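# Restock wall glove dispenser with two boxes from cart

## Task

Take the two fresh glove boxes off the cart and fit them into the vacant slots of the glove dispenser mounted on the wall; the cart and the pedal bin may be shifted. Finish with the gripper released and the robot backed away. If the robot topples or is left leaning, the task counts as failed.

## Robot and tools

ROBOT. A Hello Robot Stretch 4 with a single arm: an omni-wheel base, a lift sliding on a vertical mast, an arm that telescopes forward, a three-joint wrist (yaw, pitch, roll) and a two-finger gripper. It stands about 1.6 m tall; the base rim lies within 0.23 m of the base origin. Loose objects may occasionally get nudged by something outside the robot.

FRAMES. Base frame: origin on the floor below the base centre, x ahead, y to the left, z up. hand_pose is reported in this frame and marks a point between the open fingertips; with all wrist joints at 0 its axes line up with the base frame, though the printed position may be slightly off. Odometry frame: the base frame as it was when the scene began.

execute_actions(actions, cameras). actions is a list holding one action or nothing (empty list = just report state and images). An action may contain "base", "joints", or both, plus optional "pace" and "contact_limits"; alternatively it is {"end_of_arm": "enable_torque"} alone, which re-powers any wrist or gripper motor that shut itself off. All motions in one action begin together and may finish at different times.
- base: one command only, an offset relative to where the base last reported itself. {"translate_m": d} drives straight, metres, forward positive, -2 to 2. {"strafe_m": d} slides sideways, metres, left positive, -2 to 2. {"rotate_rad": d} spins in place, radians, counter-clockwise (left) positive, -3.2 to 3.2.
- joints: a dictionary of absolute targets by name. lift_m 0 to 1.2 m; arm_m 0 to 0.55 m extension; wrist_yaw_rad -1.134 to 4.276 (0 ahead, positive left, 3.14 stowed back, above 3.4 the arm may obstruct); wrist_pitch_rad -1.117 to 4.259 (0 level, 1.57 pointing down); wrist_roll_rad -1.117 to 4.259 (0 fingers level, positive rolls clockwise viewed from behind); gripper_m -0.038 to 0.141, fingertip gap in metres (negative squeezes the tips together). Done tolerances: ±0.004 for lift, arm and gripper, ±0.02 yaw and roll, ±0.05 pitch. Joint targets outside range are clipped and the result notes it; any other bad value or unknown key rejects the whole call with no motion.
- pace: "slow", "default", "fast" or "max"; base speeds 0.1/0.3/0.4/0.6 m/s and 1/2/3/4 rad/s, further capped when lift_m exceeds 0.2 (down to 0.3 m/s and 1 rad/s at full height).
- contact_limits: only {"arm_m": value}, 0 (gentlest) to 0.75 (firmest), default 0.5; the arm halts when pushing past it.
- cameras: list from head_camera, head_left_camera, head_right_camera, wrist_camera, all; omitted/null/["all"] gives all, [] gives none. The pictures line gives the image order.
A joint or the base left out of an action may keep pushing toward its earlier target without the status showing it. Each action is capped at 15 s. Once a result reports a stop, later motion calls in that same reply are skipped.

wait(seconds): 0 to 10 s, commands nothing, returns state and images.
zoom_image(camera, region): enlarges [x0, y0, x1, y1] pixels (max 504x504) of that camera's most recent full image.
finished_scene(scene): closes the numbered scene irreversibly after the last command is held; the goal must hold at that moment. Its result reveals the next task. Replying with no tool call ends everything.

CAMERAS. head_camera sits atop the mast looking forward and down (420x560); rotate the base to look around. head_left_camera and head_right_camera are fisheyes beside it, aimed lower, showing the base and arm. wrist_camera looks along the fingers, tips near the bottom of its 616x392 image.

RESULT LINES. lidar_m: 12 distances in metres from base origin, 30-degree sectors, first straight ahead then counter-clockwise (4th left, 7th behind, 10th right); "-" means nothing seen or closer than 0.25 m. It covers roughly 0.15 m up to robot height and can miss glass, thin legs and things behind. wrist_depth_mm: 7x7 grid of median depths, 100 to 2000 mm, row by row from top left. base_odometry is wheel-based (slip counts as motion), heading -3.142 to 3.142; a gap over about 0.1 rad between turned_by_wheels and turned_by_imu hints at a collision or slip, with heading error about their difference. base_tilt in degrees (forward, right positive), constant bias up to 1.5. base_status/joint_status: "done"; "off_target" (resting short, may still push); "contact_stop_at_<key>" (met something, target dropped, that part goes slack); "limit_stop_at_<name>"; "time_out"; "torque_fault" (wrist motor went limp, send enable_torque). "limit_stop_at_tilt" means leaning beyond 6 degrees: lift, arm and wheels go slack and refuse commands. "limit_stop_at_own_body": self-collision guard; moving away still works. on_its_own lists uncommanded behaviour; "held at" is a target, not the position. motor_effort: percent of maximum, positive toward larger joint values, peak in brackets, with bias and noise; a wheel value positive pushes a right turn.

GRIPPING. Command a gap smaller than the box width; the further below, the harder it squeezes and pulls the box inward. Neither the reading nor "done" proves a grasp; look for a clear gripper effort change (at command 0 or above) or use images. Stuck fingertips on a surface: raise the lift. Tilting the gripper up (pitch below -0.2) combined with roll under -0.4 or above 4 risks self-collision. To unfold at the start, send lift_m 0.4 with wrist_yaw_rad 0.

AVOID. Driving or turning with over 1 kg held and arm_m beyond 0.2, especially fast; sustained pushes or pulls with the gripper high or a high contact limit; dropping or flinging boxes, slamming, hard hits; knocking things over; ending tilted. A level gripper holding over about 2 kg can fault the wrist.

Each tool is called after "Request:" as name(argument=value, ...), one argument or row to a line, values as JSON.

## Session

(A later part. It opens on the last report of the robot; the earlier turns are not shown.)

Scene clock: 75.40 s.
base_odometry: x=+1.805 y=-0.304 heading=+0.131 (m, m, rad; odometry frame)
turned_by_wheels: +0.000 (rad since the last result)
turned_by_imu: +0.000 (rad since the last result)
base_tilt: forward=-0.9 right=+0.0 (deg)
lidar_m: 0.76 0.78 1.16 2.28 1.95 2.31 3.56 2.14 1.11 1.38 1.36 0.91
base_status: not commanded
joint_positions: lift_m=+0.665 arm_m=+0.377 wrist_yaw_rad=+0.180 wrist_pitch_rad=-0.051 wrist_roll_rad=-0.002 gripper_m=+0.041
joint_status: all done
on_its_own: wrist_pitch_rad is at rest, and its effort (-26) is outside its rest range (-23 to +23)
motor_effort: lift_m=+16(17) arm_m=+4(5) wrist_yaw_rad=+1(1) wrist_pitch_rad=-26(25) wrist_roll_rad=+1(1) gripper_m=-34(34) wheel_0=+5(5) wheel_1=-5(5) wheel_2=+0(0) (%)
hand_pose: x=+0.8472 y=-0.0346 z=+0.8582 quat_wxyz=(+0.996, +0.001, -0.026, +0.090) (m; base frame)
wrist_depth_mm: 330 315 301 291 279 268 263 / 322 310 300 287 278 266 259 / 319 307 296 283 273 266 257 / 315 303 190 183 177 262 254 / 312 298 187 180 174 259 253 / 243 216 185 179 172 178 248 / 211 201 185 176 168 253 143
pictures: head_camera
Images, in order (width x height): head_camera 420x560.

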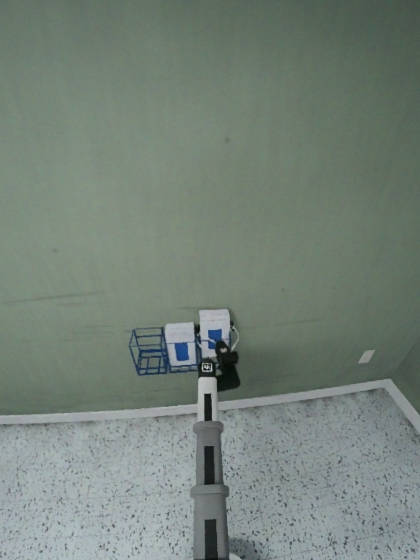

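At neighbour's top. Release.

Request:
execute_actions(
  actions=[
    {"joints":{"gripper_m":0.125}},
  ],
  cameras=[],
)

Request:
execute_actions(
  actions=[
    {"joints":{"lift_m":0.76}},
  ],
  cameras=[],
)

Request:
execute_actions(
  actions=[
    {"joints":{"arm_m":0.02,"wrist_yaw_rad":0,"wrist_pitch_rad":0,"gripper_m":0.141},"base":{"translate_m":-0.55}},
  ],
  cameras=["head_camera"],
)

Request:
zoom_image(
  camera="head_camera",
  region=[140, 250, 280, 370],
)

Scene clock: 80.83 s.
base_odometry: x=+1.805 y=-0.304 heading=+0.131 (m, m, rad; odometry frame)
turned_by_wheels: +0.000 (rad since the last result)
turned_by_imu: -0.002 (rad since the last result)
base_tilt: forward=-0.9 right=+0.0 (deg)
lidar_m: 0.77 0.78 1.16 2.28 1.99 2.30 3.54 2.13 1.12 1.38 1.33 0.92
base_status: not commanded
joint_positions: lift_m=+0.665 arm_m=+0.377 wrist_yaw_rad=+0.180 wrist_pitch_rad=-0.057 wrist_roll_rad=-0.002 gripper_m=+0.125
joint_status: all done
motor_effort: lift_m=+17(17) arm_m=+4(5) wrist_yaw_rad=+1(1) wrist_pitch_rad=-9(25) wrist_roll_rad=+1(2) gripper_m=-2(38) wheel_0=+5(5) wheel_1=-5(5) wheel_2=+0(0) (%)
hand_pose: x=+0.8471 y=-0.0346 z=+0.8599 quat_wxyz=(+0.996, +0.001, -0.029, +0.090) (m; base frame)
wrist_depth_mm: 330 319 304 291 283 271 263 / 327 315 301 290 278 270 259 / 320 309 297 286 274 265 259 / 315 301 293 282 272 264 256 / 312 300 287 276 265 259 252 / 265 265 204 207 200 213 248 / 209 202 208 135 192 254 248
pictures: none
No camera images: the call's "cameras" was empty. Leave "cameras" out to get every camera's image.

Scene clock: 82.23 s.
base_odometry: x=+1.805 y=-0.304 heading=+0.131 (m, m, rad; odometry frame)
turned_by_wheels: +0.000 (rad since the last result)
turned_by_imu: -0.001 (rad since the last result)
base_tilt: forward=-0.9 right=+0.0 (deg)
lidar_m: 0.77 0.78 1.18 2.27 1.99 2.33 3.57 2.17 1.12 1.37 1.33 0.93
base_status: not commanded
joint_positions: lift_m=+0.760 arm_m=+0.377 wrist_yaw_rad=+0.180 wrist_pitch_rad=-0.058 wrist_roll_rad=-0.002 gripper_m=+0.125
joint_status: all done
motor_effort: lift_m=+23(29) arm_m=+4(4) wrist_yaw_rad=+1(1) wrist_pitch_rad=-6(9) wrist_roll_rad=+1(0) gripper_m=-1(0) wheel_0=+5(4) wheel_1=-5(5) wheel_2=+0(0) (%)
hand_pose: x=+0.8471 y=-0.0346 z=+0.9545 quat_wxyz=(+0.996, +0.001, -0.029, +0.090) (m; base frame)
wrist_depth_mm: 330 317 304 293 282 271 264 / 325 315 300 290 278 268 260 / 322 307 297 285 274 265 258 / 315 306 291 282 273 262 255 / 314 301 289 279 268 260 253 / 307 296 204 274 263 211 250 / 304 293 281 135 260 254 248
pictures: none
No camera images: the call's "cameras" was empty. Leave "cameras" out to get every camera's image.

Scene clock: 85.53 s.
base_odometry: x=+1.260 y=-0.375 heading=+0.131 (m, m, rad; odometry frame)
turned_by_wheels: +0.000 (rad since the last result)
turned_by_imu: +0.000 (rad since the last result)
base_tilt: forward=-0.9 right=+0.0 (deg)
lidar_m: 1.30 1.45 1.89 2.22 1.75 2.26 2.90 2.21 1.07 1.00 1.45 1.51
base_status: done
joint_positions: lift_m=+0.760 arm_m=+0.021 wrist_yaw_rad=+0.000 wrist_pitch_rad=+0.002 wrist_roll_rad=-0.002 gripper_m=+0.141
joint_status: all done
motor_effort: lift_m=+22(22) arm_m=-4(5) wrist_yaw_rad=+0(6) wrist_pitch_rad=-9(7) wrist_roll_rad=+1(1) gripper_m=+3(0) wheel_0=-3(6) wheel_1=-4(7) wheel_2=+2(12) (%)
hand_pose: x=+0.4802 y=-0.0874 z=+0.9373 quat_wxyz=(+1.000, -0.001, +0.001, +0.000) (m; base frame)
wrist_depth_mm: 1205 1205 1229 1229 1229 1229 1229 / 1205 1182 1205 1229 1255 1255 1255 / 1205 1205 1205 1205 1229 1229 1229 / 1182 1205 1182 1182 1229 1229 1205 / 1182 1205 1160 1205 1229 1229 1255 / 1205 1182 218 1098 1205 209 1229 / 1160 1182 1160 141 1205 1205 1205
pictures: head_camera
Images, in order (width x height): head_camera 420x560.

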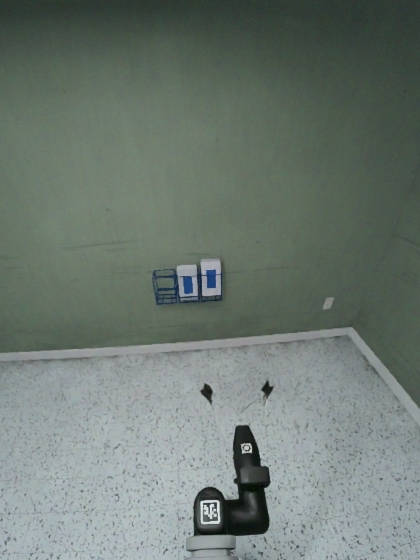

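Region (140, 250, 280, 370) of head_camera's 420x560 image, scaled by 3.600, with more detail than that image has; it fills the top 432 rows of this view, and the rest is white.

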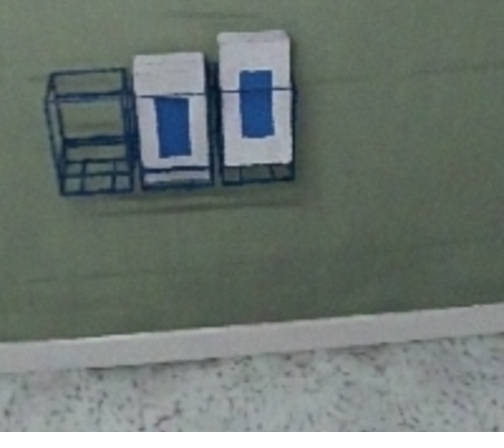

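Request:
execute_actions(
  actions=[
    {"base":{"rotate_rad":-1.53},"joints":{"lift_m":0.665}},
  ],
  cameras=[],
)

Request:
execute_actions(
  actions=[
    {"base":{"strafe_m":-0.2}},
  ],
  cameras=[],
)

Request:
execute_actions(
  actions=[
    {"base":{"translate_m":0.36},"joints":{"arm_m":0.1}},
  ],
  cameras=["head_camera","wrist_camera"],
)

Scene clock: 91.17 s.
base_odometry: x=+1.260 y=-0.375 heading=-1.399 (m, m, rad; odometry frame)
turned_by_wheels: -1.529 (rad since the last result)
turned_by_imu: -1.511 (rad since the last result)
base_tilt: forward=-0.9 right=+0.0 (deg)
lidar_m: 0.97 1.44 1.47 1.28 1.46 1.98 1.91 1.74 2.36 2.86 2.06 1.05
base_status: done
joint_positions: lift_m=+0.665 arm_m=+0.021 wrist_yaw_rad=+0.000 wrist_pitch_rad=+0.002 wrist_roll_rad=-0.002 gripper_m=+0.141
joint_status: all done
motor_effort: lift_m=+15(20) arm_m=-4(4) wrist_yaw_rad=+0(0) wrist_pitch_rad=-6(7) wrist_roll_rad=+1(1) gripper_m=-1(3) wheel_0=+4(12) wheel_1=+3(9) wheel_2=+2(9) (%)
hand_pose: x=+0.4802 y=-0.0874 z=+0.8428 quat_wxyz=(+1.000, -0.001, +0.001, +0.000) (m; base frame)
wrist_depth_mm: 1255 1229 1229 1229 1229 1205 1205 / 1229 1229 1255 1229 1205 1182 1205 / 1229 1205 1205 1255 1229 1205 1205 / 1229 1205 1229 1229 1182 1205 1182 / 1229 1229 1205 1205 946 1229 1205 / 1229 1229 218 788 788 210 1182 / 1229 1205 1205 141 1118 1205 1182
pictures: none
No camera images: the call's "cameras" was empty. Leave "cameras" out to get every camera's image.

Scene clock: 93.10 s.
base_odometry: x=+1.063 y=-0.409 heading=-1.399 (m, m, rad; odometry frame)
turned_by_wheels: +0.000 (rad since the last result)
turned_by_imu: -0.001 (rad since the last result)
base_tilt: forward=-0.9 right=+0.0 (deg)
lidar_m: 1.01 1.49 1.70 1.48 1.66 2.23 1.69 1.74 2.35 2.65 2.12 1.50
base_status: done
joint_positions: lift_m=+0.665 arm_m=+0.021 wrist_yaw_rad=+0.000 wrist_pitch_rad=+0.002 wrist_roll_rad=-0.002 gripper_m=+0.141
joint_status: not commanded
motor_effort: lift_m=+15(15) arm_m=-4(4) wrist_yaw_rad=+0(0) wrist_pitch_rad=-7(7) wrist_roll_rad=+1(1) gripper_m=-1(5) wheel_0=+0(8) wheel_1=-3(11) wheel_2=+0(3) (%)
hand_pose: x=+0.4802 y=-0.0874 z=+0.8428 quat_wxyz=(+1.000, -0.001, +0.001, +0.000) (m; base frame)
wrist_depth_mm: 1255 1255 1255 1205 1229 1229 1205 / 1229 1229 1229 1182 1205 1255 1205 / 1255 1281 1229 1229 1205 1182 1229 / 1255 1229 1229 1205 1205 1205 1182 / 1229 1229 1205 1118 1182 1205 1205 / 1205 1229 220 788 788 210 1182 / 1229 1229 1229 141 1182 1182 1182
pictures: none
No camera images: the call's "cameras" was empty. Leave "cameras" out to get every camera's image.

Scene clock: 95.80 s.
base_odometry: x=+1.125 y=-0.764 heading=-1.398 (m, m, rad; odometry frame)
turned_by_wheels: +0.000 (rad since the last result)
turned_by_imu: -0.002 (rad since the last result)
base_tilt: forward=-0.9 right=+0.0 (deg)
lidar_m: 0.64 0.68 1.51 1.53 1.58 2.24 2.07 2.12 2.80 2.68 1.56 0.68
base_status: done
joint_positions: lift_m=+0.665 arm_m=+0.099 wrist_yaw_rad=+0.000 wrist_pitch_rad=+0.002 wrist_roll_rad=-0.002 gripper_m=+0.141
joint_status: all done
motor_effort: lift_m=+15(15) arm_m=+5(6) wrist_yaw_rad=+0(0) wrist_pitch_rad=-7(7) wrist_roll_rad=+1(1) gripper_m=-3(4) wheel_0=+3(4) wheel_1=+3(8) wheel_2=-2(10) (%)
hand_pose: x=+0.5586 y=-0.0874 z=+0.8429 quat_wxyz=(+1.000, -0.001, +0.001, +0.000) (m; base frame)
wrist_depth_mm: 788 788 788 768 778 778 768 / 798 778 778 778 778 788 759 / 798 788 778 768 768 759 759 / 788 768 768 778 778 768 768 / 778 778 778 504 759 768 768 / 778 768 218 496 477 211 759 / 364 473 535 141 477 421 750
pictures: head_camera, wrist_camera
Images, in order (width x height): head_camera 420x560, wrist_camera 616x392.

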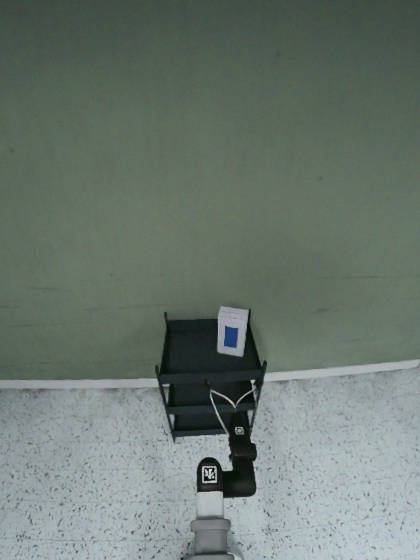

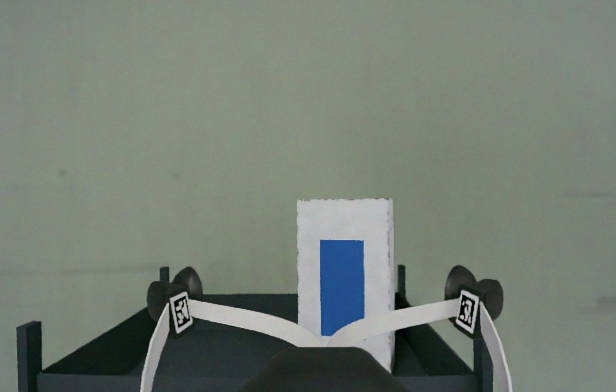

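Request:
execute_actions(
  actions=[
    {"base":{"strafe_m":-0.03},"joints":{"arm_m":0.25}},
  ],
  cameras=["wrist_camera"],
)

Request:
execute_actions(
  actions=[
    {"joints":{"arm_m":0.39},"pace":"slow"},
  ],
  cameras=["wrist_camera"],
)

Scene clock: 99.23 s.
base_odometry: x=+1.095 y=-0.769 heading=-1.398 (m, m, rad; odometry frame)
turned_by_wheels: +0.000 (rad since the last result)
turned_by_imu: -0.001 (rad since the last result)
base_tilt: forward=-0.8 right=+0.0 (deg)
lidar_m: 0.65 0.67 1.53 1.55 1.59 2.33 2.06 2.11 2.76 2.65 1.55 0.69
base_status: done
joint_positions: lift_m=+0.665 arm_m=+0.249 wrist_yaw_rad=+0.000 wrist_pitch_rad=+0.002 wrist_roll_rad=-0.002 gripper_m=+0.141
joint_status: all done
motor_effort: lift_m=+15(15) arm_m=+4(3) wrist_yaw_rad=+0(0) wrist_pitch_rad=-7(7) wrist_roll_rad=+2(0) gripper_m=+2(2) wheel_0=+1(11) wheel_1=-2(10) wheel_2=+0(2) (%)
hand_pose: x=+0.7086 y=-0.0874 z=+0.8429 quat_wxyz=(+1.000, -0.001, +0.001, +0.000) (m; base frame)
wrist_depth_mm: 627 640 621 621 615 621 615 / 634 627 627 627 627 615 615 / 634 627 627 621 621 615 609 / 627 621 621 621 615 615 609 / 634 615 621 343 615 615 615 / 621 535 219 334 320 211 609 / 445 500 525 141 407 609 597
pictures: wrist_camera
Images, in order (width x height): wrist_camera 616x392.

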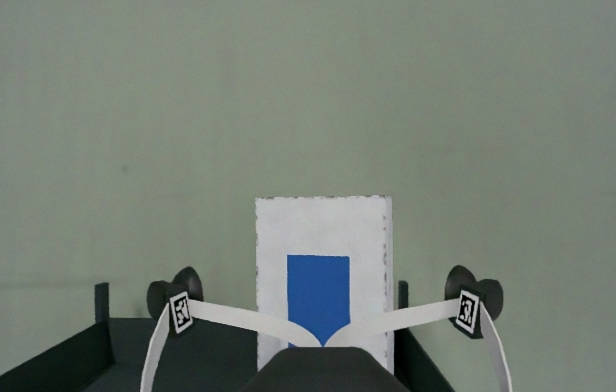

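Scene clock: 101.90 s.
base_odometry: x=+1.095 y=-0.769 heading=-1.398 (m, m, rad; odometry frame)
turned_by_wheels: +0.000 (rad since the last result)
turned_by_imu: -0.001 (rad since the last result)
base_tilt: forward=-0.8 right=+0.0 (deg)
lidar_m: 0.63 0.67 1.51 1.56 1.62 2.27 2.06 2.14 2.76 2.64 1.57 0.70
base_status: not commanded
joint_positions: lift_m=+0.665 arm_m=+0.389 wrist_yaw_rad=+0.000 wrist_pitch_rad=+0.002 wrist_roll_rad=-0.002 gripper_m=+0.141
joint_status: all done
motor_effort: lift_m=+15(15) arm_m=+5(4) wrist_yaw_rad=+1(0) wrist_pitch_rad=-6(10) wrist_roll_rad=+1(2) gripper_m=+4(0) wheel_0=+1(1) wheel_1=-2(2) wheel_2=+0(0) (%)
hand_pose: x=+0.8485 y=-0.0875 z=+0.8429 quat_wxyz=(+1.000, -0.001, +0.001, +0.000) (m; base frame)
wrist_depth_mm: 496 488 484 484 484 477 477 / 492 484 484 484 473 480 473 / 484 484 480 488 477 480 473 / 484 484 480 206 193 477 477 / 484 480 218 202 189 473 466 / 488 477 211 198 185 202 469 / 384 387 216 139 183 469 469
pictures: wrist_camera
Images, in order (width x height): wrist_camera 616x392.

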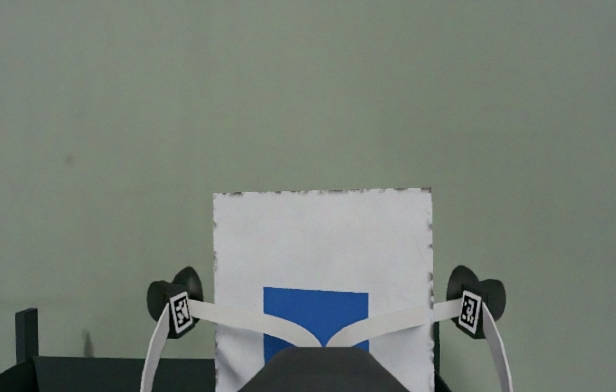

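Request:
execute_actions(
  actions=[
    {"joints":{"gripper_m":0.04}},
  ],
  cameras=[],
)

Request:
execute_actions(
  actions=[
    {"joints":{"lift_m":0.84},"pace":"slow"},
  ],
  cameras=["wrist_camera"],
)

Request:
execute_actions(
  actions=[
    {"joints":{"arm_m":0.02,"wrist_yaw_rad":0.16,"wrist_pitch_rad":-0.06}},
  ],
  cameras=[],
)

Request:
execute_actions(
  actions=[
    {"base":{"rotate_rad":1.53},"pace":"slow"},
  ],
  cameras=[],
)

Scene clock: 108.93 s.
base_odometry: x=+1.095 y=-0.769 heading=-1.398 (m, m, rad; odometry frame)
turned_by_wheels: +0.000 (rad since the last result)
turned_by_imu: -0.002 (rad since the last result)
base_tilt: forward=-0.8 right=+0.0 (deg)
lidar_m: 0.64 0.67 1.50 1.55 1.62 2.32 2.06 2.11 2.77 2.65 1.56 0.69
base_status: not commanded
joint_positions: lift_m=+0.665 arm_m=+0.389 wrist_yaw_rad=-0.001 wrist_pitch_rad=+0.001 wrist_roll_rad=-0.003 gripper_m=+0.041
joint_status: all done
motor_effort: lift_m=+15(15) arm_m=+4(5) wrist_yaw_rad=+2(2) wrist_pitch_rad=-4(7) wrist_roll_rad=+2(2) gripper_m=-37(34) wheel_0=+1(1) wheel_1=-2(2) wheel_2=+0(0) (%)
hand_pose: x=+0.8486 y=-0.0876 z=+0.8432 quat_wxyz=(+1.000, -0.001, +0.001, +0.000) (m; base frame)
wrist_depth_mm: 488 488 488 484 484 484 477 / 484 488 488 484 480 473 473 / 492 484 477 480 473 477 469 / 488 484 193 179 169 477 473 / 484 484 190 178 166 473 473 / 480 484 189 179 168 179 469 / 389 384 194 175 167 469 462
pictures: none
No camera images: the call's "cameras" was empty. Leave "cameras" out to get every camera's image.

Scene clock: 111.13 s.
base_odometry: x=+1.095 y=-0.769 heading=-1.398 (m, m, rad; odometry frame)
turned_by_wheels: +0.000 (rad since the last result)
turned_by_imu: -0.001 (rad since the last result)
base_tilt: forward=-0.8 right=+0.0 (deg)
lidar_m: 0.66 0.66 1.50 1.54 1.62 2.31 2.07 2.12 2.78 2.65 1.56 0.68
base_status: not commanded
joint_positions: lift_m=+0.839 arm_m=+0.389 wrist_yaw_rad=+0.000 wrist_pitch_rad=+0.008 wrist_roll_rad=-0.002 gripper_m=+0.041
joint_status: all done
on_its_own: wrist_pitch_rad is at rest, and its effort (-25) is outside its rest range (-23 to +23)
motor_effort: lift_m=+24(23) arm_m=+4(4) wrist_yaw_rad=+0(2) wrist_pitch_rad=-25(25) wrist_roll_rad=+1(2) gripper_m=-34(38) wheel_0=+1(1) wheel_1=-2(2) wheel_2=+0(0) (%)
hand_pose: x=+0.8486 y=-0.0874 z=+1.0154 quat_wxyz=(+1.000, -0.001, +0.004, +0.000) (m; base frame)
wrist_depth_mm: 484 488 484 480 473 480 477 / 484 484 484 477 473 477 473 / 484 488 480 480 477 473 473 / 484 477 197 185 173 473 473 / 480 488 193 181 169 469 469 / 484 480 190 180 169 180 469 / 480 477 190 174 164 469 466
pictures: wrist_camera
Images, in order (width x height): wrist_camera 616x392.

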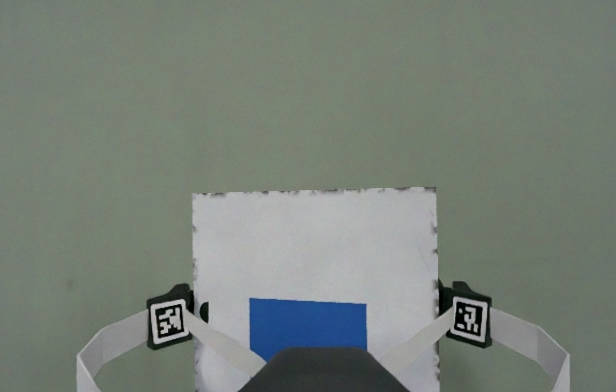

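Scene clock: 113.33 s.
base_odometry: x=+1.095 y=-0.769 heading=-1.398 (m, m, rad; odometry frame)
turned_by_wheels: +0.000 (rad since the last result)
turned_by_imu: -0.001 (rad since the last result)
base_tilt: forward=-0.9 right=+0.0 (deg)
lidar_m: 0.41 0.68 1.51 1.53 1.61 2.31 2.04 2.12 2.76 2.64 1.59 0.68
base_status: not commanded
joint_positions: lift_m=+0.840 arm_m=+0.021 wrist_yaw_rad=+0.160 wrist_pitch_rad=-0.052 wrist_roll_rad=-0.002 gripper_m=+0.041
joint_status: all done
on_its_own: wrist_pitch_rad is at rest, and its effort (-25) is outside its rest range (-23 to +23)
motor_effort: lift_m=+24(25) arm_m=-4(3) wrist_yaw_rad=+0(12) wrist_pitch_rad=-25(31) wrist_roll_rad=+1(2) gripper_m=-36(31) wheel_0=+1(1) wheel_1=-2(2) wheel_2=+0(0) (%)
hand_pose: x=+0.4901 y=-0.0404 z=+1.0327 quat_wxyz=(+0.996, +0.001, -0.026, +0.080) (m; base frame)
wrist_depth_mm: 1025 976 917 891 854 809 768 / 991 976 917 878 842 809 768 / 991 931 917 878 820 768 778 / 991 946 199 185 174 798 768 / 976 946 193 181 170 788 750 / 960 917 189 179 169 180 741 / 946 891 189 174 164 759 741
pictures: none
No camera images: the call's "cameras" was empty. Leave "cameras" out to get every camera's image.

Scene clock: 116.13 s.
base_odometry: x=+1.095 y=-0.769 heading=+0.131 (m, m, rad; odometry frame)
turned_by_wheels: +1.529 (rad since the last result)
turned_by_imu: +1.508 (rad since the last result)
base_tilt: forward=-0.9 right=+0.0 (deg)
lidar_m: 0.42 1.57 2.19 2.02 2.05 2.74 2.67 1.67 1.12 0.64 0.67 1.45
base_status: done
joint_positions: lift_m=+0.840 arm_m=+0.021 wrist_yaw_rad=+0.160 wrist_pitch_rad=-0.052 wrist_roll_rad=-0.002 gripper_m=+0.041
joint_status: not commanded
on_its_own: wrist_pitch_rad is at rest, and its effort (-26) is outside its rest range (-23 to +23)
motor_effort: lift_m=+24(23) arm_m=-5(4) wrist_yaw_rad=-1(2) wrist_pitch_rad=-26(25) wrist_roll_rad=+0(0) gripper_m=-39(34) wheel_0=-3(10) wheel_1=-3(6) wheel_2=-4(8) (%)
hand_pose: x=+0.4901 y=-0.0403 z=+1.0327 quat_wxyz=(+0.996, +0.001, -0.026, +0.080) (m; base frame)
wrist_depth_mm: 1661 1618 1618 1499 1464 1430 1366 / 1661 1618 1576 1499 1464 1397 1366 / 1618 1576 1576 1464 1397 1366 1366 / 1618 1576 198 185 173 1336 1397 / 1576 1576 193 180 170 1336 1336 / 1537 1464 190 179 168 180 1336 / 1537 1499 189 174 164 1336 1281
pictures: none
No camera images: the call's "cameras" was empty. Leave "cameras" out to get every camera's image.

Request:
execute_actions(
  actions=[
    {"base":{"strafe_m":0.6},"joints":{"wrist_yaw_rad":0.27,"wrist_pitch_rad":-0.09}},
  ],
  cameras=[],
)

Request:
execute_actions(
  actions=[
    {"base":{"translate_m":0.74}},
  ],
  cameras=["head_camera"],
)

Scene clock: 122.17 s.
base_odometry: x=+1.017 y=-0.174 heading=+0.131 (m, m, rad; odometry frame)
turned_by_wheels: +0.000 (rad since the last result)
turned_by_imu: -0.004 (rad since the last result)
base_tilt: forward=-0.9 right=+0.0 (deg)
lidar_m: 0.41 1.65 2.14 1.45 1.46 1.95 2.69 2.57 1.75 1.25 1.69 1.68
base_status: done
joint_positions: lift_m=+0.840 arm_m=+0.021 wrist_yaw_rad=+0.270 wrist_pitch_rad=-0.082 wrist_roll_rad=-0.002 gripper_m=+0.041
joint_status: all done
on_its_own: wrist_pitch_rad is at rest, and its effort (-24) is outside its rest range (-23 to +23)
motor_effort: lift_m=+24(24) arm_m=-4(5) wrist_yaw_rad=+0(14) wrist_pitch_rad=-24(33) wrist_roll_rad=+0(0) gripper_m=-36(34) wheel_0=-1(8) wheel_1=+2(12) wheel_2=+0(2) (%)
hand_pose: x=+0.4921 y=-0.0075 z=+1.0413 quat_wxyz=(+0.990, +0.005, -0.041, +0.134) (m; base frame)
wrist_depth_mm: 1863 1708 1618 1499 1430 1366 1281 / 1921 1708 1618 1499 1397 1336 1205 / 1756 1708 1576 1499 1366 1308 1255 / 1708 1661 198 185 174 1281 1205 / 1756 1576 193 181 169 1281 1182 / 1708 1618 189 180 169 178 1160 / 1618 1537 189 174 163 1160 1182
pictures: none
No camera images: the call's "cameras" was empty. Leave "cameras" out to get every camera's image.

Scene clock: 126.10 s.
base_odometry: x=+1.751 y=-0.078 heading=+0.131 (m, m, rad; odometry frame)
turned_by_wheels: +0.000 (rad since the last result)
turned_by_imu: -0.003 (rad since the last result)
base_tilt: forward=-0.8 right=+0.0 (deg)
lidar_m: 0.41 0.89 1.17 2.03 1.76 2.01 3.56 2.52 1.32 1.61 1.34 0.83
base_status: done
joint_positions: lift_m=+0.840 arm_m=+0.021 wrist_yaw_rad=+0.270 wrist_pitch_rad=-0.082 wrist_roll_rad=-0.002 gripper_m=+0.041
joint_status: not commanded
motor_effort: lift_m=+24(24) arm_m=-4(5) wrist_yaw_rad=+0(0) wrist_pitch_rad=-23(23) wrist_roll_rad=+0(1) gripper_m=-34(34) wheel_0=+2(6) wheel_1=+3(9) wheel_2=-2(10) (%)
hand_pose: x=+0.4921 y=-0.0075 z=+1.0413 quat_wxyz=(+0.990, +0.005, -0.041, +0.134) (m; base frame)
wrist_depth_mm: 842 788 741 699 647 609 585 / 842 768 732 676 647 603 574 / 820 759 707 668 634 597 574 / 798 759 198 185 174 585 564 / 778 741 193 180 171 580 554 / 768 741 189 179 169 180 549 / 768 699 190 174 163 564 492
pictures: head_camera
Images, in order (width x height): head_camera 420x560.

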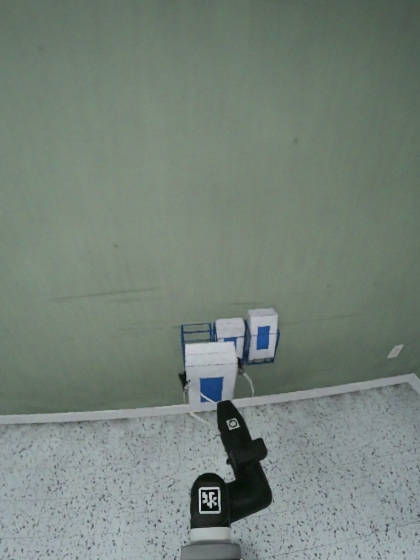

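Request:
execute_actions(
  actions=[
    {"base":{"strafe_m":0.055},"joints":{"arm_m":0.39,"wrist_yaw_rad":0.3},"pace":"slow"},
  ],
  cameras=["head_camera"],
)

Request:
zoom_image(
  camera="head_camera",
  region=[150, 250, 290, 390],
)

Scene clock: 135.40 s.
base_odometry: x=+1.743 y=-0.023 heading=+0.131 (m, m, rad; odometry frame)
turned_by_wheels: +0.000 (rad since the last result)
turned_by_imu: -0.003 (rad since the last result)
base_tilt: forward=-0.9 right=+0.0 (deg)
lidar_m: 0.76 0.89 1.15 2.02 1.74 1.94 3.53 2.59 1.37 1.66 1.38 0.80
base_status: done
joint_positions: lift_m=+0.840 arm_m=+0.389 wrist_yaw_rad=+0.300 wrist_pitch_rad=-0.082 wrist_roll_rad=-0.002 gripper_m=+0.041
joint_status: all done
on_its_own: wrist_pitch_rad is at rest, and its effort (-25) is outside its rest range (-23 to +23)
motor_effort: lift_m=+24(24) arm_m=+5(6) wrist_yaw_rad=+0(7) wrist_pitch_rad=-25(26) wrist_roll_rad=-1(1) gripper_m=-34(35) wheel_0=-5(6) wheel_1=+4(8) wheel_2=+0(1) (%)
hand_pose: x=+0.8606 y=+0.0015 z=+1.0413 quat_wxyz=(+0.988, +0.005, -0.041, +0.149) (m; base frame)
wrist_depth_mm: 357 327 304 281 263 247 236 / 353 324 300 278 262 245 233 / 345 319 296 273 256 240 229 / 336 310 198 185 175 239 227 / 330 306 194 180 170 236 224 / 327 300 190 180 168 179 221 / 322 289 189 174 163 227 216
pictures: head_camera
Images, in order (width x height): head_camera 420x560.

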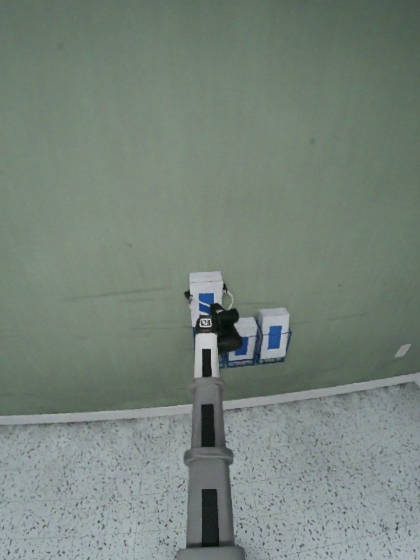

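Region (150, 250, 290, 390) of head_camera's 420x560 image, scaled by 3.600, with more detail than that image has.

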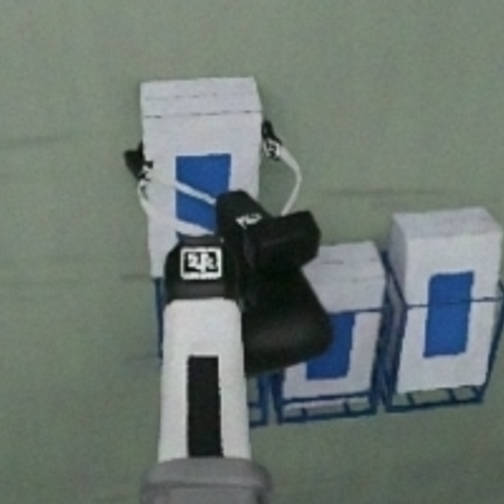

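Request:
execute_actions(
  actions=[
    {"base":{"strafe_m":-0.012},"joints":{"arm_m":0.384,"lift_m":0.79},"pace":"slow"},
  ],
  cameras=["head_camera","head_left_camera"],
)

Request:
zoom_image(
  camera="head_camera",
  region=[150, 250, 290, 390],
)

Request:
zoom_image(
  camera="head_left_camera",
  region=[190, 270, 310, 380],
)

Scene clock: 140.37 s.
base_odometry: x=+1.745 y=-0.035 heading=+0.131 (m, m, rad; odometry frame)
turned_by_wheels: +0.000 (rad since the last result)
turned_by_imu: -0.002 (rad since the last result)
base_tilt: forward=-0.8 right=+0.1 (deg)
lidar_m: 0.76 0.90 1.16 2.03 1.77 1.93 3.54 2.59 1.37 1.65 1.36 0.82
base_status: done
joint_positions: lift_m=+0.790 arm_m=+0.385 wrist_yaw_rad=+0.300 wrist_pitch_rad=-0.082 wrist_roll_rad=-0.002 gripper_m=+0.041
joint_status: all done
on_its_own: wrist_pitch_rad is at rest, and its effort (-24) is outside its rest range (-23 to +23)
motor_effort: lift_m=+17(26) arm_m=-5(3) wrist_yaw_rad=+0(1) wrist_pitch_rad=-24(23) wrist_roll_rad=-1(0) gripper_m=-34(33) wheel_0=+3(5) wheel_1=-3(9) wheel_2=+0(0) (%)
hand_pose: x=+0.8563 y=+0.0014 z=+0.9919 quat_wxyz=(+0.988, +0.005, -0.041, +0.149) (m; base frame)
wrist_depth_mm: 366 334 312 287 268 252 239 / 357 330 306 285 266 251 236 / 351 324 301 279 262 247 234 / 345 317 198 185 174 243 231 / 338 314 194 180 169 238 229 / 332 306 189 179 169 179 224 / 324 294 189 173 164 232 220
pictures: head_camera, head_left_camera
Images, in order (width x height): head_camera 420x560, head_left_camera 420x672.

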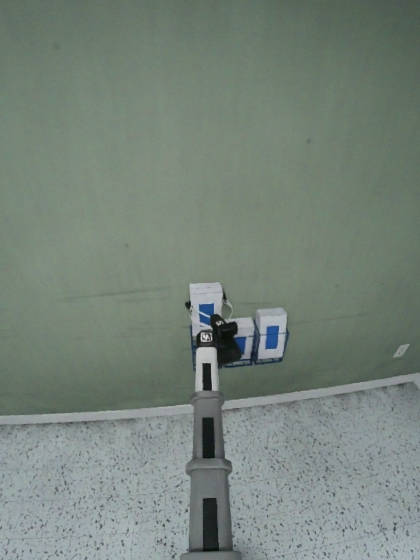

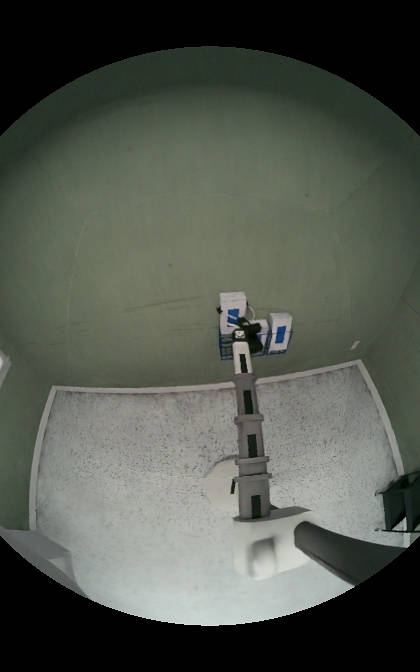

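Region (150, 250, 290, 390) of head_camera's 420x560 image, scaled by 3.600, with more detail than that image has.

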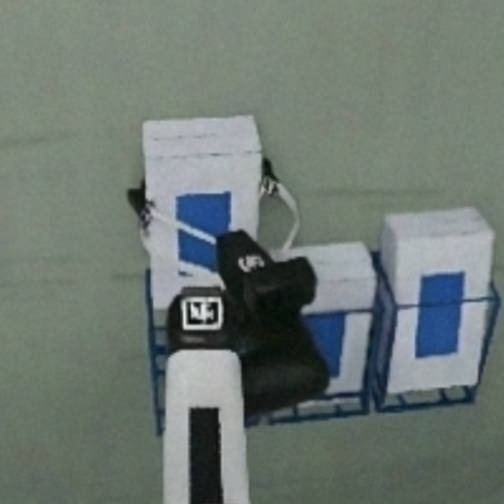

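Region (190, 270, 310, 380) of head_left_camera's 420x672 image, scaled by 4.200, with more detail than that image has; it fills the top 462 rows of this view, and the rest is white.

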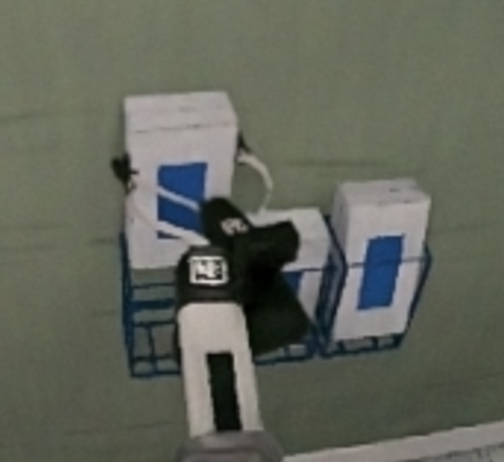

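Request:
execute_actions(
  actions=[
    {"base":{"strafe_m":-0.003},"joints":{"lift_m":0.755},"pace":"slow"},
  ],
  cameras=[],
)

Request:
execute_actions(
  actions=[
    {"joints":{"lift_m":0.725},"pace":"slow"},
  ],
  cameras=["head_camera"],
)

Request:
zoom_image(
  camera="head_camera",
  region=[150, 250, 290, 390],
)

Scene clock: 145.43 s.
base_odometry: x=+1.745 y=-0.038 heading=+0.131 (m, m, rad; odometry frame)
turned_by_wheels: +0.000 (rad since the last result)
turned_by_imu: -0.002 (rad since the last result)
base_tilt: forward=-0.8 right=+0.0 (deg)
lidar_m: 0.77 0.90 1.16 2.03 1.76 1.94 3.54 2.58 1.37 1.64 1.37 0.81
base_status: done
joint_positions: lift_m=+0.755 arm_m=+0.385 wrist_yaw_rad=+0.300 wrist_pitch_rad=-0.082 wrist_roll_rad=-0.002 gripper_m=+0.041
joint_status: all done
on_its_own: wrist_pitch_rad is at rest, and its effort (-24) is outside its rest range (-23 to +23)
motor_effort: lift_m=+16(21) arm_m=-4(5) wrist_yaw_rad=-2(2) wrist_pitch_rad=-24(22) wrist_roll_rad=+1(1) gripper_m=-36(31) wheel_0=+4(3) wheel_1=-3(6) wheel_2=+0(0) (%)
hand_pose: x=+0.8562 y=+0.0016 z=+0.9570 quat_wxyz=(+0.988, +0.005, -0.041, +0.149) (m; base frame)
wrist_depth_mm: 366 334 310 289 271 254 240 / 359 330 306 285 267 250 238 / 349 325 298 281 262 245 235 / 343 319 198 185 174 243 232 / 340 312 192 181 170 241 229 / 330 304 190 180 169 181 225 / 327 296 190 174 164 233 221
pictures: none
No camera images: the call's "cameras" was empty. Leave "cameras" out to get every camera's image.

Scene clock: 146.50 s.
base_odometry: x=+1.745 y=-0.038 heading=+0.131 (m, m, rad; odometry frame)
turned_by_wheels: +0.000 (rad since the last result)
turned_by_imu: +0.000 (rad since the last result)
base_tilt: forward=-0.9 right=+0.0 (deg)
lidar_m: 0.75 0.88 1.16 2.02 1.77 1.94 3.54 2.54 1.34 1.65 1.36 0.81
base_status: not commanded
joint_positions: lift_m=+0.725 arm_m=+0.385 wrist_yaw_rad=+0.300 wrist_pitch_rad=-0.082 wrist_roll_rad=-0.002 gripper_m=+0.041
joint_status: all done
on_its_own: wrist_pitch_rad is at rest, and its effort (-24) is outside its rest range (-23 to +23)
motor_effort: lift_m=+16(14) arm_m=-4(4) wrist_yaw_rad=-1(2) wrist_pitch_rad=-24(25) wrist_roll_rad=+0(1) gripper_m=-40(37) wheel_0=+4(4) wheel_1=-4(4) wheel_2=+0(0) (%)
hand_pose: x=+0.8562 y=+0.0016 z=+0.9270 quat_wxyz=(+0.988, +0.005, -0.041, +0.150) (m; base frame)
wrist_depth_mm: 366 336 314 289 271 253 240 / 359 330 304 286 265 248 239 / 351 322 300 281 263 246 235 / 347 317 198 185 173 242 231 / 338 314 193 180 169 240 229 / 334 306 189 180 169 180 225 / 327 296 190 174 163 232 220
pictures: head_camera
Images, in order (width x height): head_camera 420x560.

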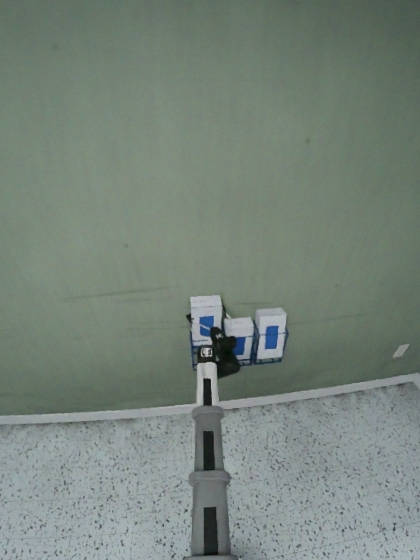

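Region (150, 250, 290, 390) of head_camera's 420x560 image, scaled by 3.600, with more detail than that image has.

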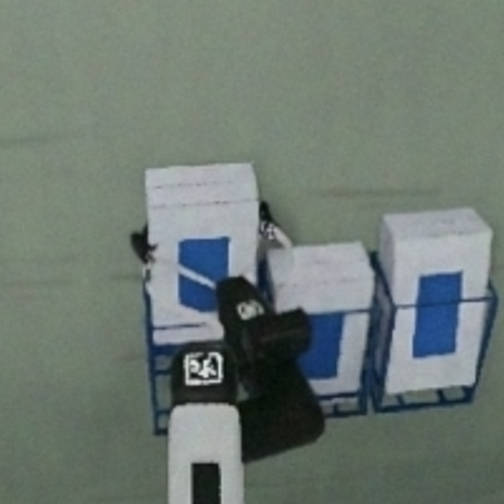

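In. Lower a bit more, release.

Request:
execute_actions(
  actions=[
    {"joints":{"lift_m":0.69},"pace":"slow"},
  ],
  cameras=[],
)

Request:
execute_actions(
  actions=[
    {"joints":{"gripper_m":0.125}},
  ],
  cameras=[],
)

Request:
execute_actions(
  actions=[
    {"joints":{"lift_m":0.79}},
  ],
  cameras=[],
)

Request:
execute_actions(
  actions=[
    {"joints":{"arm_m":0.02,"wrist_yaw_rad":0,"wrist_pitch_rad":0}},
  ],
  cameras=["head_camera","wrist_camera"],
)

Request:
zoom_image(
  camera="head_camera",
  region=[150, 250, 290, 390],
)

Scene clock: 150.43 s.
base_odometry: x=+1.745 y=-0.038 heading=+0.131 (m, m, rad; odometry frame)
turned_by_wheels: +0.000 (rad since the last result)
turned_by_imu: -0.002 (rad since the last result)
base_tilt: forward=-0.9 right=+0.0 (deg)
lidar_m: 0.77 0.88 1.20 2.01 1.78 1.95 3.55 2.55 1.35 1.65 1.37 0.80
base_status: not commanded
joint_positions: lift_m=+0.690 arm_m=+0.385 wrist_yaw_rad=+0.301 wrist_pitch_rad=-0.082 wrist_roll_rad=-0.002 gripper_m=+0.041
joint_status: all done
on_its_own: wrist_pitch_rad is at rest, and its effort (-24) is outside its rest range (-23 to +23)
motor_effort: lift_m=+16(17) arm_m=-5(5) wrist_yaw_rad=-3(3) wrist_pitch_rad=-24(25) wrist_roll_rad=+0(1) gripper_m=-37(40) wheel_0=+4(4) wheel_1=-4(4) wheel_2=+0(0) (%)
hand_pose: x=+0.8562 y=+0.0017 z=+0.8920 quat_wxyz=(+0.988, +0.005, -0.041, +0.150) (m; base frame)
wrist_depth_mm: 366 338 310 290 270 254 241 / 359 332 306 286 266 249 238 / 353 325 301 277 263 247 234 / 347 320 197 184 173 244 232 / 340 314 193 181 170 239 228 / 332 304 190 179 169 180 225 / 330 296 190 173 165 231 206
pictures: none
No camera images: the call's "cameras" was empty. Leave "cameras" out to get every camera's image.

Scene clock: 152.20 s.
base_odometry: x=+1.745 y=-0.038 heading=+0.131 (m, m, rad; odometry frame)
turned_by_wheels: +0.000 (rad since the last result)
turned_by_imu: -0.001 (rad since the last result)
base_tilt: forward=-0.9 right=+0.0 (deg)
lidar_m: 0.77 0.89 1.14 2.03 1.76 1.92 3.55 2.58 1.36 1.65 1.36 0.82
base_status: not commanded
joint_positions: lift_m=+0.690 arm_m=+0.385 wrist_yaw_rad=+0.300 wrist_pitch_rad=-0.087 wrist_roll_rad=-0.002 gripper_m=+0.125
joint_status: all done
motor_effort: lift_m=+16(17) arm_m=-4(4) wrist_yaw_rad=+0(5) wrist_pitch_rad=-12(25) wrist_roll_rad=-1(1) gripper_m=-4(35) wheel_0=+4(4) wheel_1=-3(4) wheel_2=+0(0) (%)
hand_pose: x=+0.8560 y=+0.0013 z=+0.8936 quat_wxyz=(+0.988, +0.006, -0.043, +0.149) (m; base frame)
wrist_depth_mm: 370 340 312 293 272 255 242 / 362 332 307 286 268 251 240 / 353 325 303 282 263 248 236 / 345 319 296 277 259 245 233 / 338 315 291 273 255 239 229 / 334 307 203 259 236 211 226 / 327 303 203 135 179 230 224
pictures: none
No camera images: the call's "cameras" was empty. Leave "cameras" out to get every camera's image.

Scene clock: 153.63 s.
base_odometry: x=+1.745 y=-0.038 heading=+0.131 (m, m, rad; odometry frame)
turned_by_wheels: +0.000 (rad since the last result)
turned_by_imu: -0.001 (rad since the last result)
base_tilt: forward=-0.9 right=+0.0 (deg)
lidar_m: 0.77 0.89 1.20 2.03 1.76 1.94 3.56 2.57 1.35 1.64 1.38 0.80
base_status: not commanded
joint_positions: lift_m=+0.790 arm_m=+0.385 wrist_yaw_rad=+0.300 wrist_pitch_rad=-0.088 wrist_roll_rad=-0.002 gripper_m=+0.125
joint_status: all done
motor_effort: lift_m=+22(22) arm_m=-4(4) wrist_yaw_rad=+1(0) wrist_pitch_rad=-8(7) wrist_roll_rad=+1(0) gripper_m=+0(5) wheel_0=+4(4) wheel_1=-3(4) wheel_2=+0(0) (%)
hand_pose: x=+0.8560 y=+0.0013 z=+0.9931 quat_wxyz=(+0.988, +0.006, -0.043, +0.149) (m; base frame)
wrist_depth_mm: 368 340 314 290 272 254 243 / 362 334 309 285 268 251 240 / 351 327 303 282 263 247 235 / 345 317 296 277 259 243 233 / 338 314 290 271 256 238 229 / 330 309 204 266 248 211 226 / 324 304 282 135 245 232 223
pictures: none
No camera images: the call's "cameras" was empty. Leave "cameras" out to get every camera's image.

Scene clock: 155.83 s.
base_odometry: x=+1.745 y=-0.038 heading=+0.131 (m, m, rad; odometry frame)
turned_by_wheels: +0.000 (rad since the last result)
turned_by_imu: -0.001 (rad since the last result)
base_tilt: forward=-0.8 right=+0.0 (deg)
lidar_m: 0.74 0.89 1.17 2.03 1.75 1.92 3.56 2.55 1.35 1.66 1.34 0.84
base_status: not commanded
joint_positions: lift_m=+0.790 arm_m=+0.021 wrist_yaw_rad=+0.000 wrist_pitch_rad=+0.002 wrist_roll_rad=-0.002 gripper_m=+0.125
joint_status: all done
motor_effort: lift_m=+22(22) arm_m=-5(4) wrist_yaw_rad=+0(6) wrist_pitch_rad=-8(5) wrist_roll_rad=+0(0) gripper_m=-1(3) wheel_0=+4(4) wheel_1=-4(3) wheel_2=+0(0) (%)
hand_pose: x=+0.4802 y=-0.0874 z=+0.9672 quat_wxyz=(+1.000, -0.001, +0.001, +0.000) (m; base frame)
wrist_depth_mm: 640 647 654 661 668 676 691 / 640 647 654 654 661 661 676 / 647 640 654 654 654 668 668 / 640 640 647 647 654 661 661 / 634 640 640 661 668 661 668 / 634 634 205 585 585 211 661 / 634 634 609 135 559 569 654
pictures: head_camera, wrist_camera
Images, in order (width x height): head_camera 420x560, wrist_camera 616x392.

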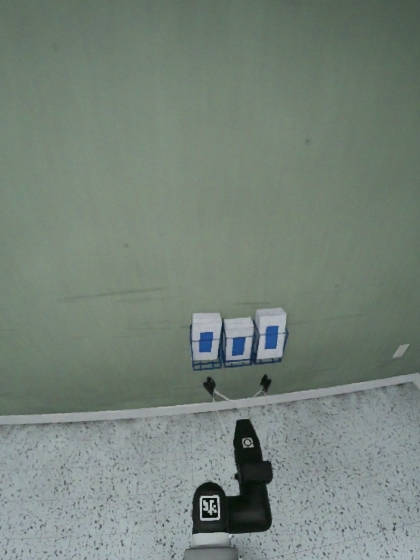

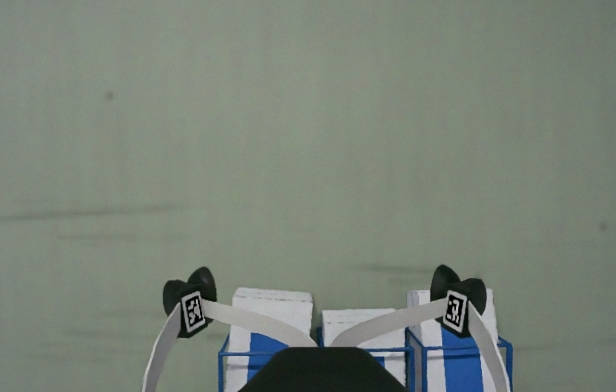

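Region (150, 250, 290, 390) of head_camera's 420x560 image, scaled by 3.600, with more detail than that image has.

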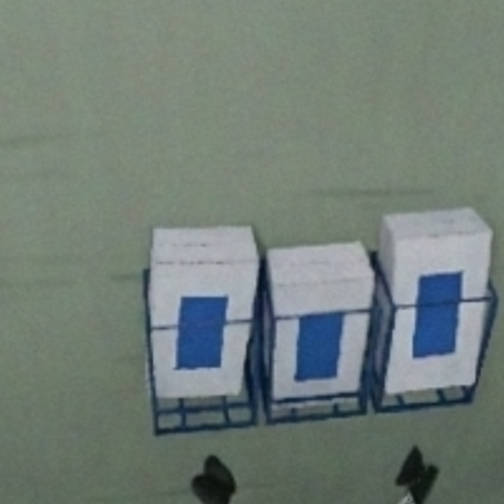

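Request:
execute_actions(
  actions=[
    {"base":{"strafe_m":0.08},"joints":{"gripper_m":0.0,"arm_m":0.405,"lift_m":0.76},"pace":"slow"},
  ],
  cameras=["head_camera","wrist_camera"],
)

Request:
zoom_image(
  camera="head_camera",
  region=[150, 250, 310, 390],
)

Scene clock: 163.57 s.
base_odometry: x=+1.735 y=+0.041 heading=+0.131 (m, m, rad; odometry frame)
turned_by_wheels: +0.000 (rad since the last result)
turned_by_imu: -0.003 (rad since the last result)
base_tilt: forward=-0.9 right=+0.0 (deg)
lidar_m: 0.78 0.87 1.16 1.95 1.69 1.81 3.47 2.69 1.41 1.72 1.35 0.82
base_status: done
joint_positions: lift_m=+0.760 arm_m=+0.404 wrist_yaw_rad=+0.000 wrist_pitch_rad=+0.002 wrist_roll_rad=-0.002 gripper_m=+0.000
joint_status: all done
motor_effort: lift_m=+14(16) arm_m=+5(6) wrist_yaw_rad=+1(0) wrist_pitch_rad=-5(6) wrist_roll_rad=+0(0) gripper_m=-3(6) wheel_0=-5(6) wheel_1=+5(8) wheel_2=+0(0) (%)
hand_pose: x=+0.8636 y=-0.0874 z=+0.9379 quat_wxyz=(+1.000, -0.001, +0.001, +0.000) (m; base frame)
wrist_depth_mm: 256 258 260 262 265 266 268 / 256 257 259 262 262 264 267 / 253 256 259 260 263 265 267 / 253 255 258 259 263 264 265 / 252 254 256 260 262 264 264 / 252 253 255 196 189 262 263 / 251 252 223 145 258 263 263
pictures: head_camera, wrist_camera
Images, in order (width x height): head_camera 420x560, wrist_camera 616x392.

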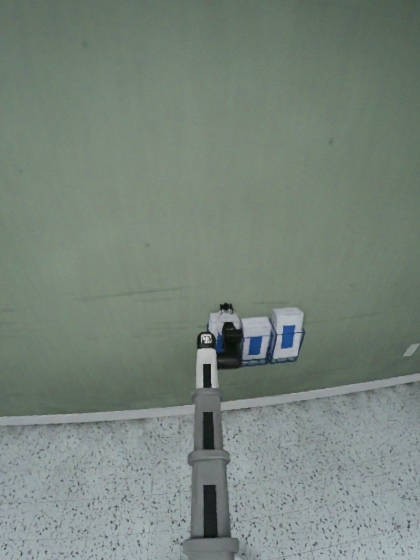

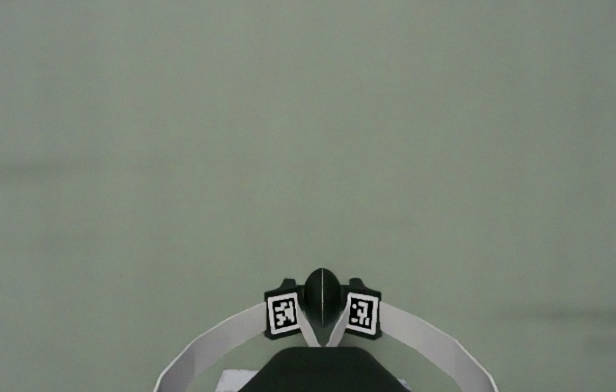

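Region (150, 250, 310, 390) of head_camera's 420x560 image, scaled by 3.150, with more detail than that image has; it fills the top 441 rows of this view, and the rest is white.

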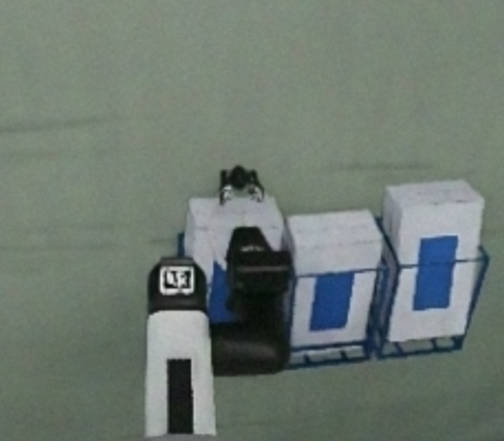

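Request:
execute_actions(
  actions=[
    {"joints":{"arm_m":0.375,"lift_m":0.71},"pace":"slow"},
  ],
  cameras=[],
)

Request:
execute_actions(
  actions=[
    {"joints":{"lift_m":0.68},"pace":"slow"},
  ],
  cameras=["head_camera"],
)

Request:
zoom_image(
  camera="head_camera",
  region=[150, 250, 310, 390],
)

Scene clock: 167.10 s.
base_odometry: x=+1.735 y=+0.041 heading=+0.131 (m, m, rad; odometry frame)
turned_by_wheels: +0.000 (rad since the last result)
turned_by_imu: -0.001 (rad since the last result)
base_tilt: forward=-0.9 right=+0.0 (deg)
lidar_m: 0.76 0.88 1.14 1.96 1.69 1.85 3.45 2.67 1.42 1.72 1.38 0.81
base_status: not commanded
joint_positions: lift_m=+0.710 arm_m=+0.376 wrist_yaw_rad=+0.000 wrist_pitch_rad=-0.002 wrist_roll_rad=-0.002 gripper_m=+0.000
joint_status: all done
motor_effort: lift_m=+13(13) arm_m=-5(6) wrist_yaw_rad=+0(1) wrist_pitch_rad=+4(5) wrist_roll_rad=+0(1) gripper_m=-7(8) wheel_0=-5(5) wheel_1=+4(5) wheel_2=+0(0) (%)
hand_pose: x=+0.8352 y=-0.0874 z=+0.8891 quat_wxyz=(+1.000, -0.001, -0.001, +0.000) (m; base frame)
wrist_depth_mm: 285 287 290 294 294 296 300 / 285 287 289 291 293 296 297 / 282 286 287 290 293 297 297 / 281 283 287 289 289 294 294 / 279 283 286 286 289 291 294 / 279 279 283 200 188 293 291 / 278 279 201 143 210 222 243
pictures: none
No camera images: the call's "cameras" was empty. Leave "cameras" out to get every camera's image.

Scene clock: 168.17 s.
base_odometry: x=+1.735 y=+0.041 heading=+0.131 (m, m, rad; odometry frame)
turned_by_wheels: +0.000 (rad since the last result)
turned_by_imu: +0.000 (rad since the last result)
base_tilt: forward=-0.9 right=-0.1 (deg)
lidar_m: 0.75 0.88 1.17 1.97 1.70 1.82 3.45 2.69 1.44 1.73 1.38 0.81
base_status: not commanded
joint_positions: lift_m=+0.681 arm_m=+0.376 wrist_yaw_rad=-0.003 wrist_pitch_rad=-0.026 wrist_roll_rad=-0.002 gripper_m=+0.000
joint_status: all done
on_its_own: wrist_pitch_rad is at rest, and its effort (+73) is outside its rest range (-23 to +23)
motor_effort: lift_m=+5(13) arm_m=-4(5) wrist_yaw_rad=+7(8) wrist_pitch_rad=+73(72) wrist_roll_rad=+1(0) gripper_m=-4(6) wheel_0=-5(5) wheel_1=+5(5) wheel_2=+0(0) (%)
hand_pose: x=+0.8348 y=-0.0882 z=+0.8668 quat_wxyz=(+1.000, -0.001, -0.013, -0.001) (m; base frame)
wrist_depth_mm: 294 294 298 301 304 307 309 / 289 293 296 298 300 304 306 / 289 289 291 294 298 300 303 / 283 287 290 291 294 297 298 / 281 283 286 289 290 294 297 / 277 281 281 195 187 290 291 / 277 278 200 135 208 202 220
pictures: head_camera
Images, in order (width x height): head_camera 420x560.

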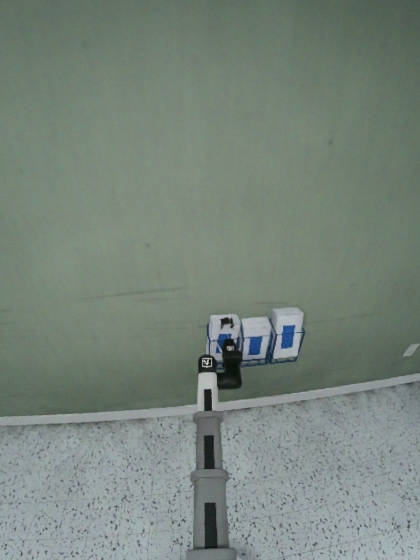

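Region (150, 250, 310, 390) of head_camera's 420x560 image, scaled by 3.150, with more detail than that image has; it fills the top 441 rows of this view, and the rest is white.

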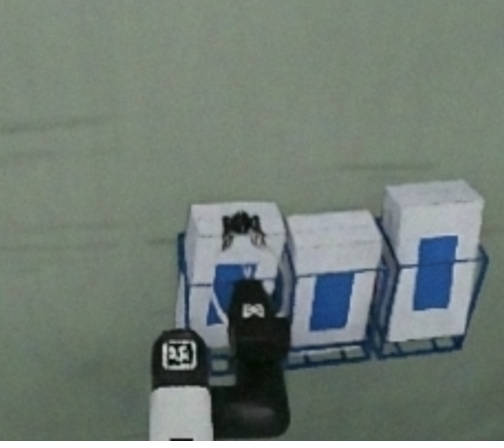

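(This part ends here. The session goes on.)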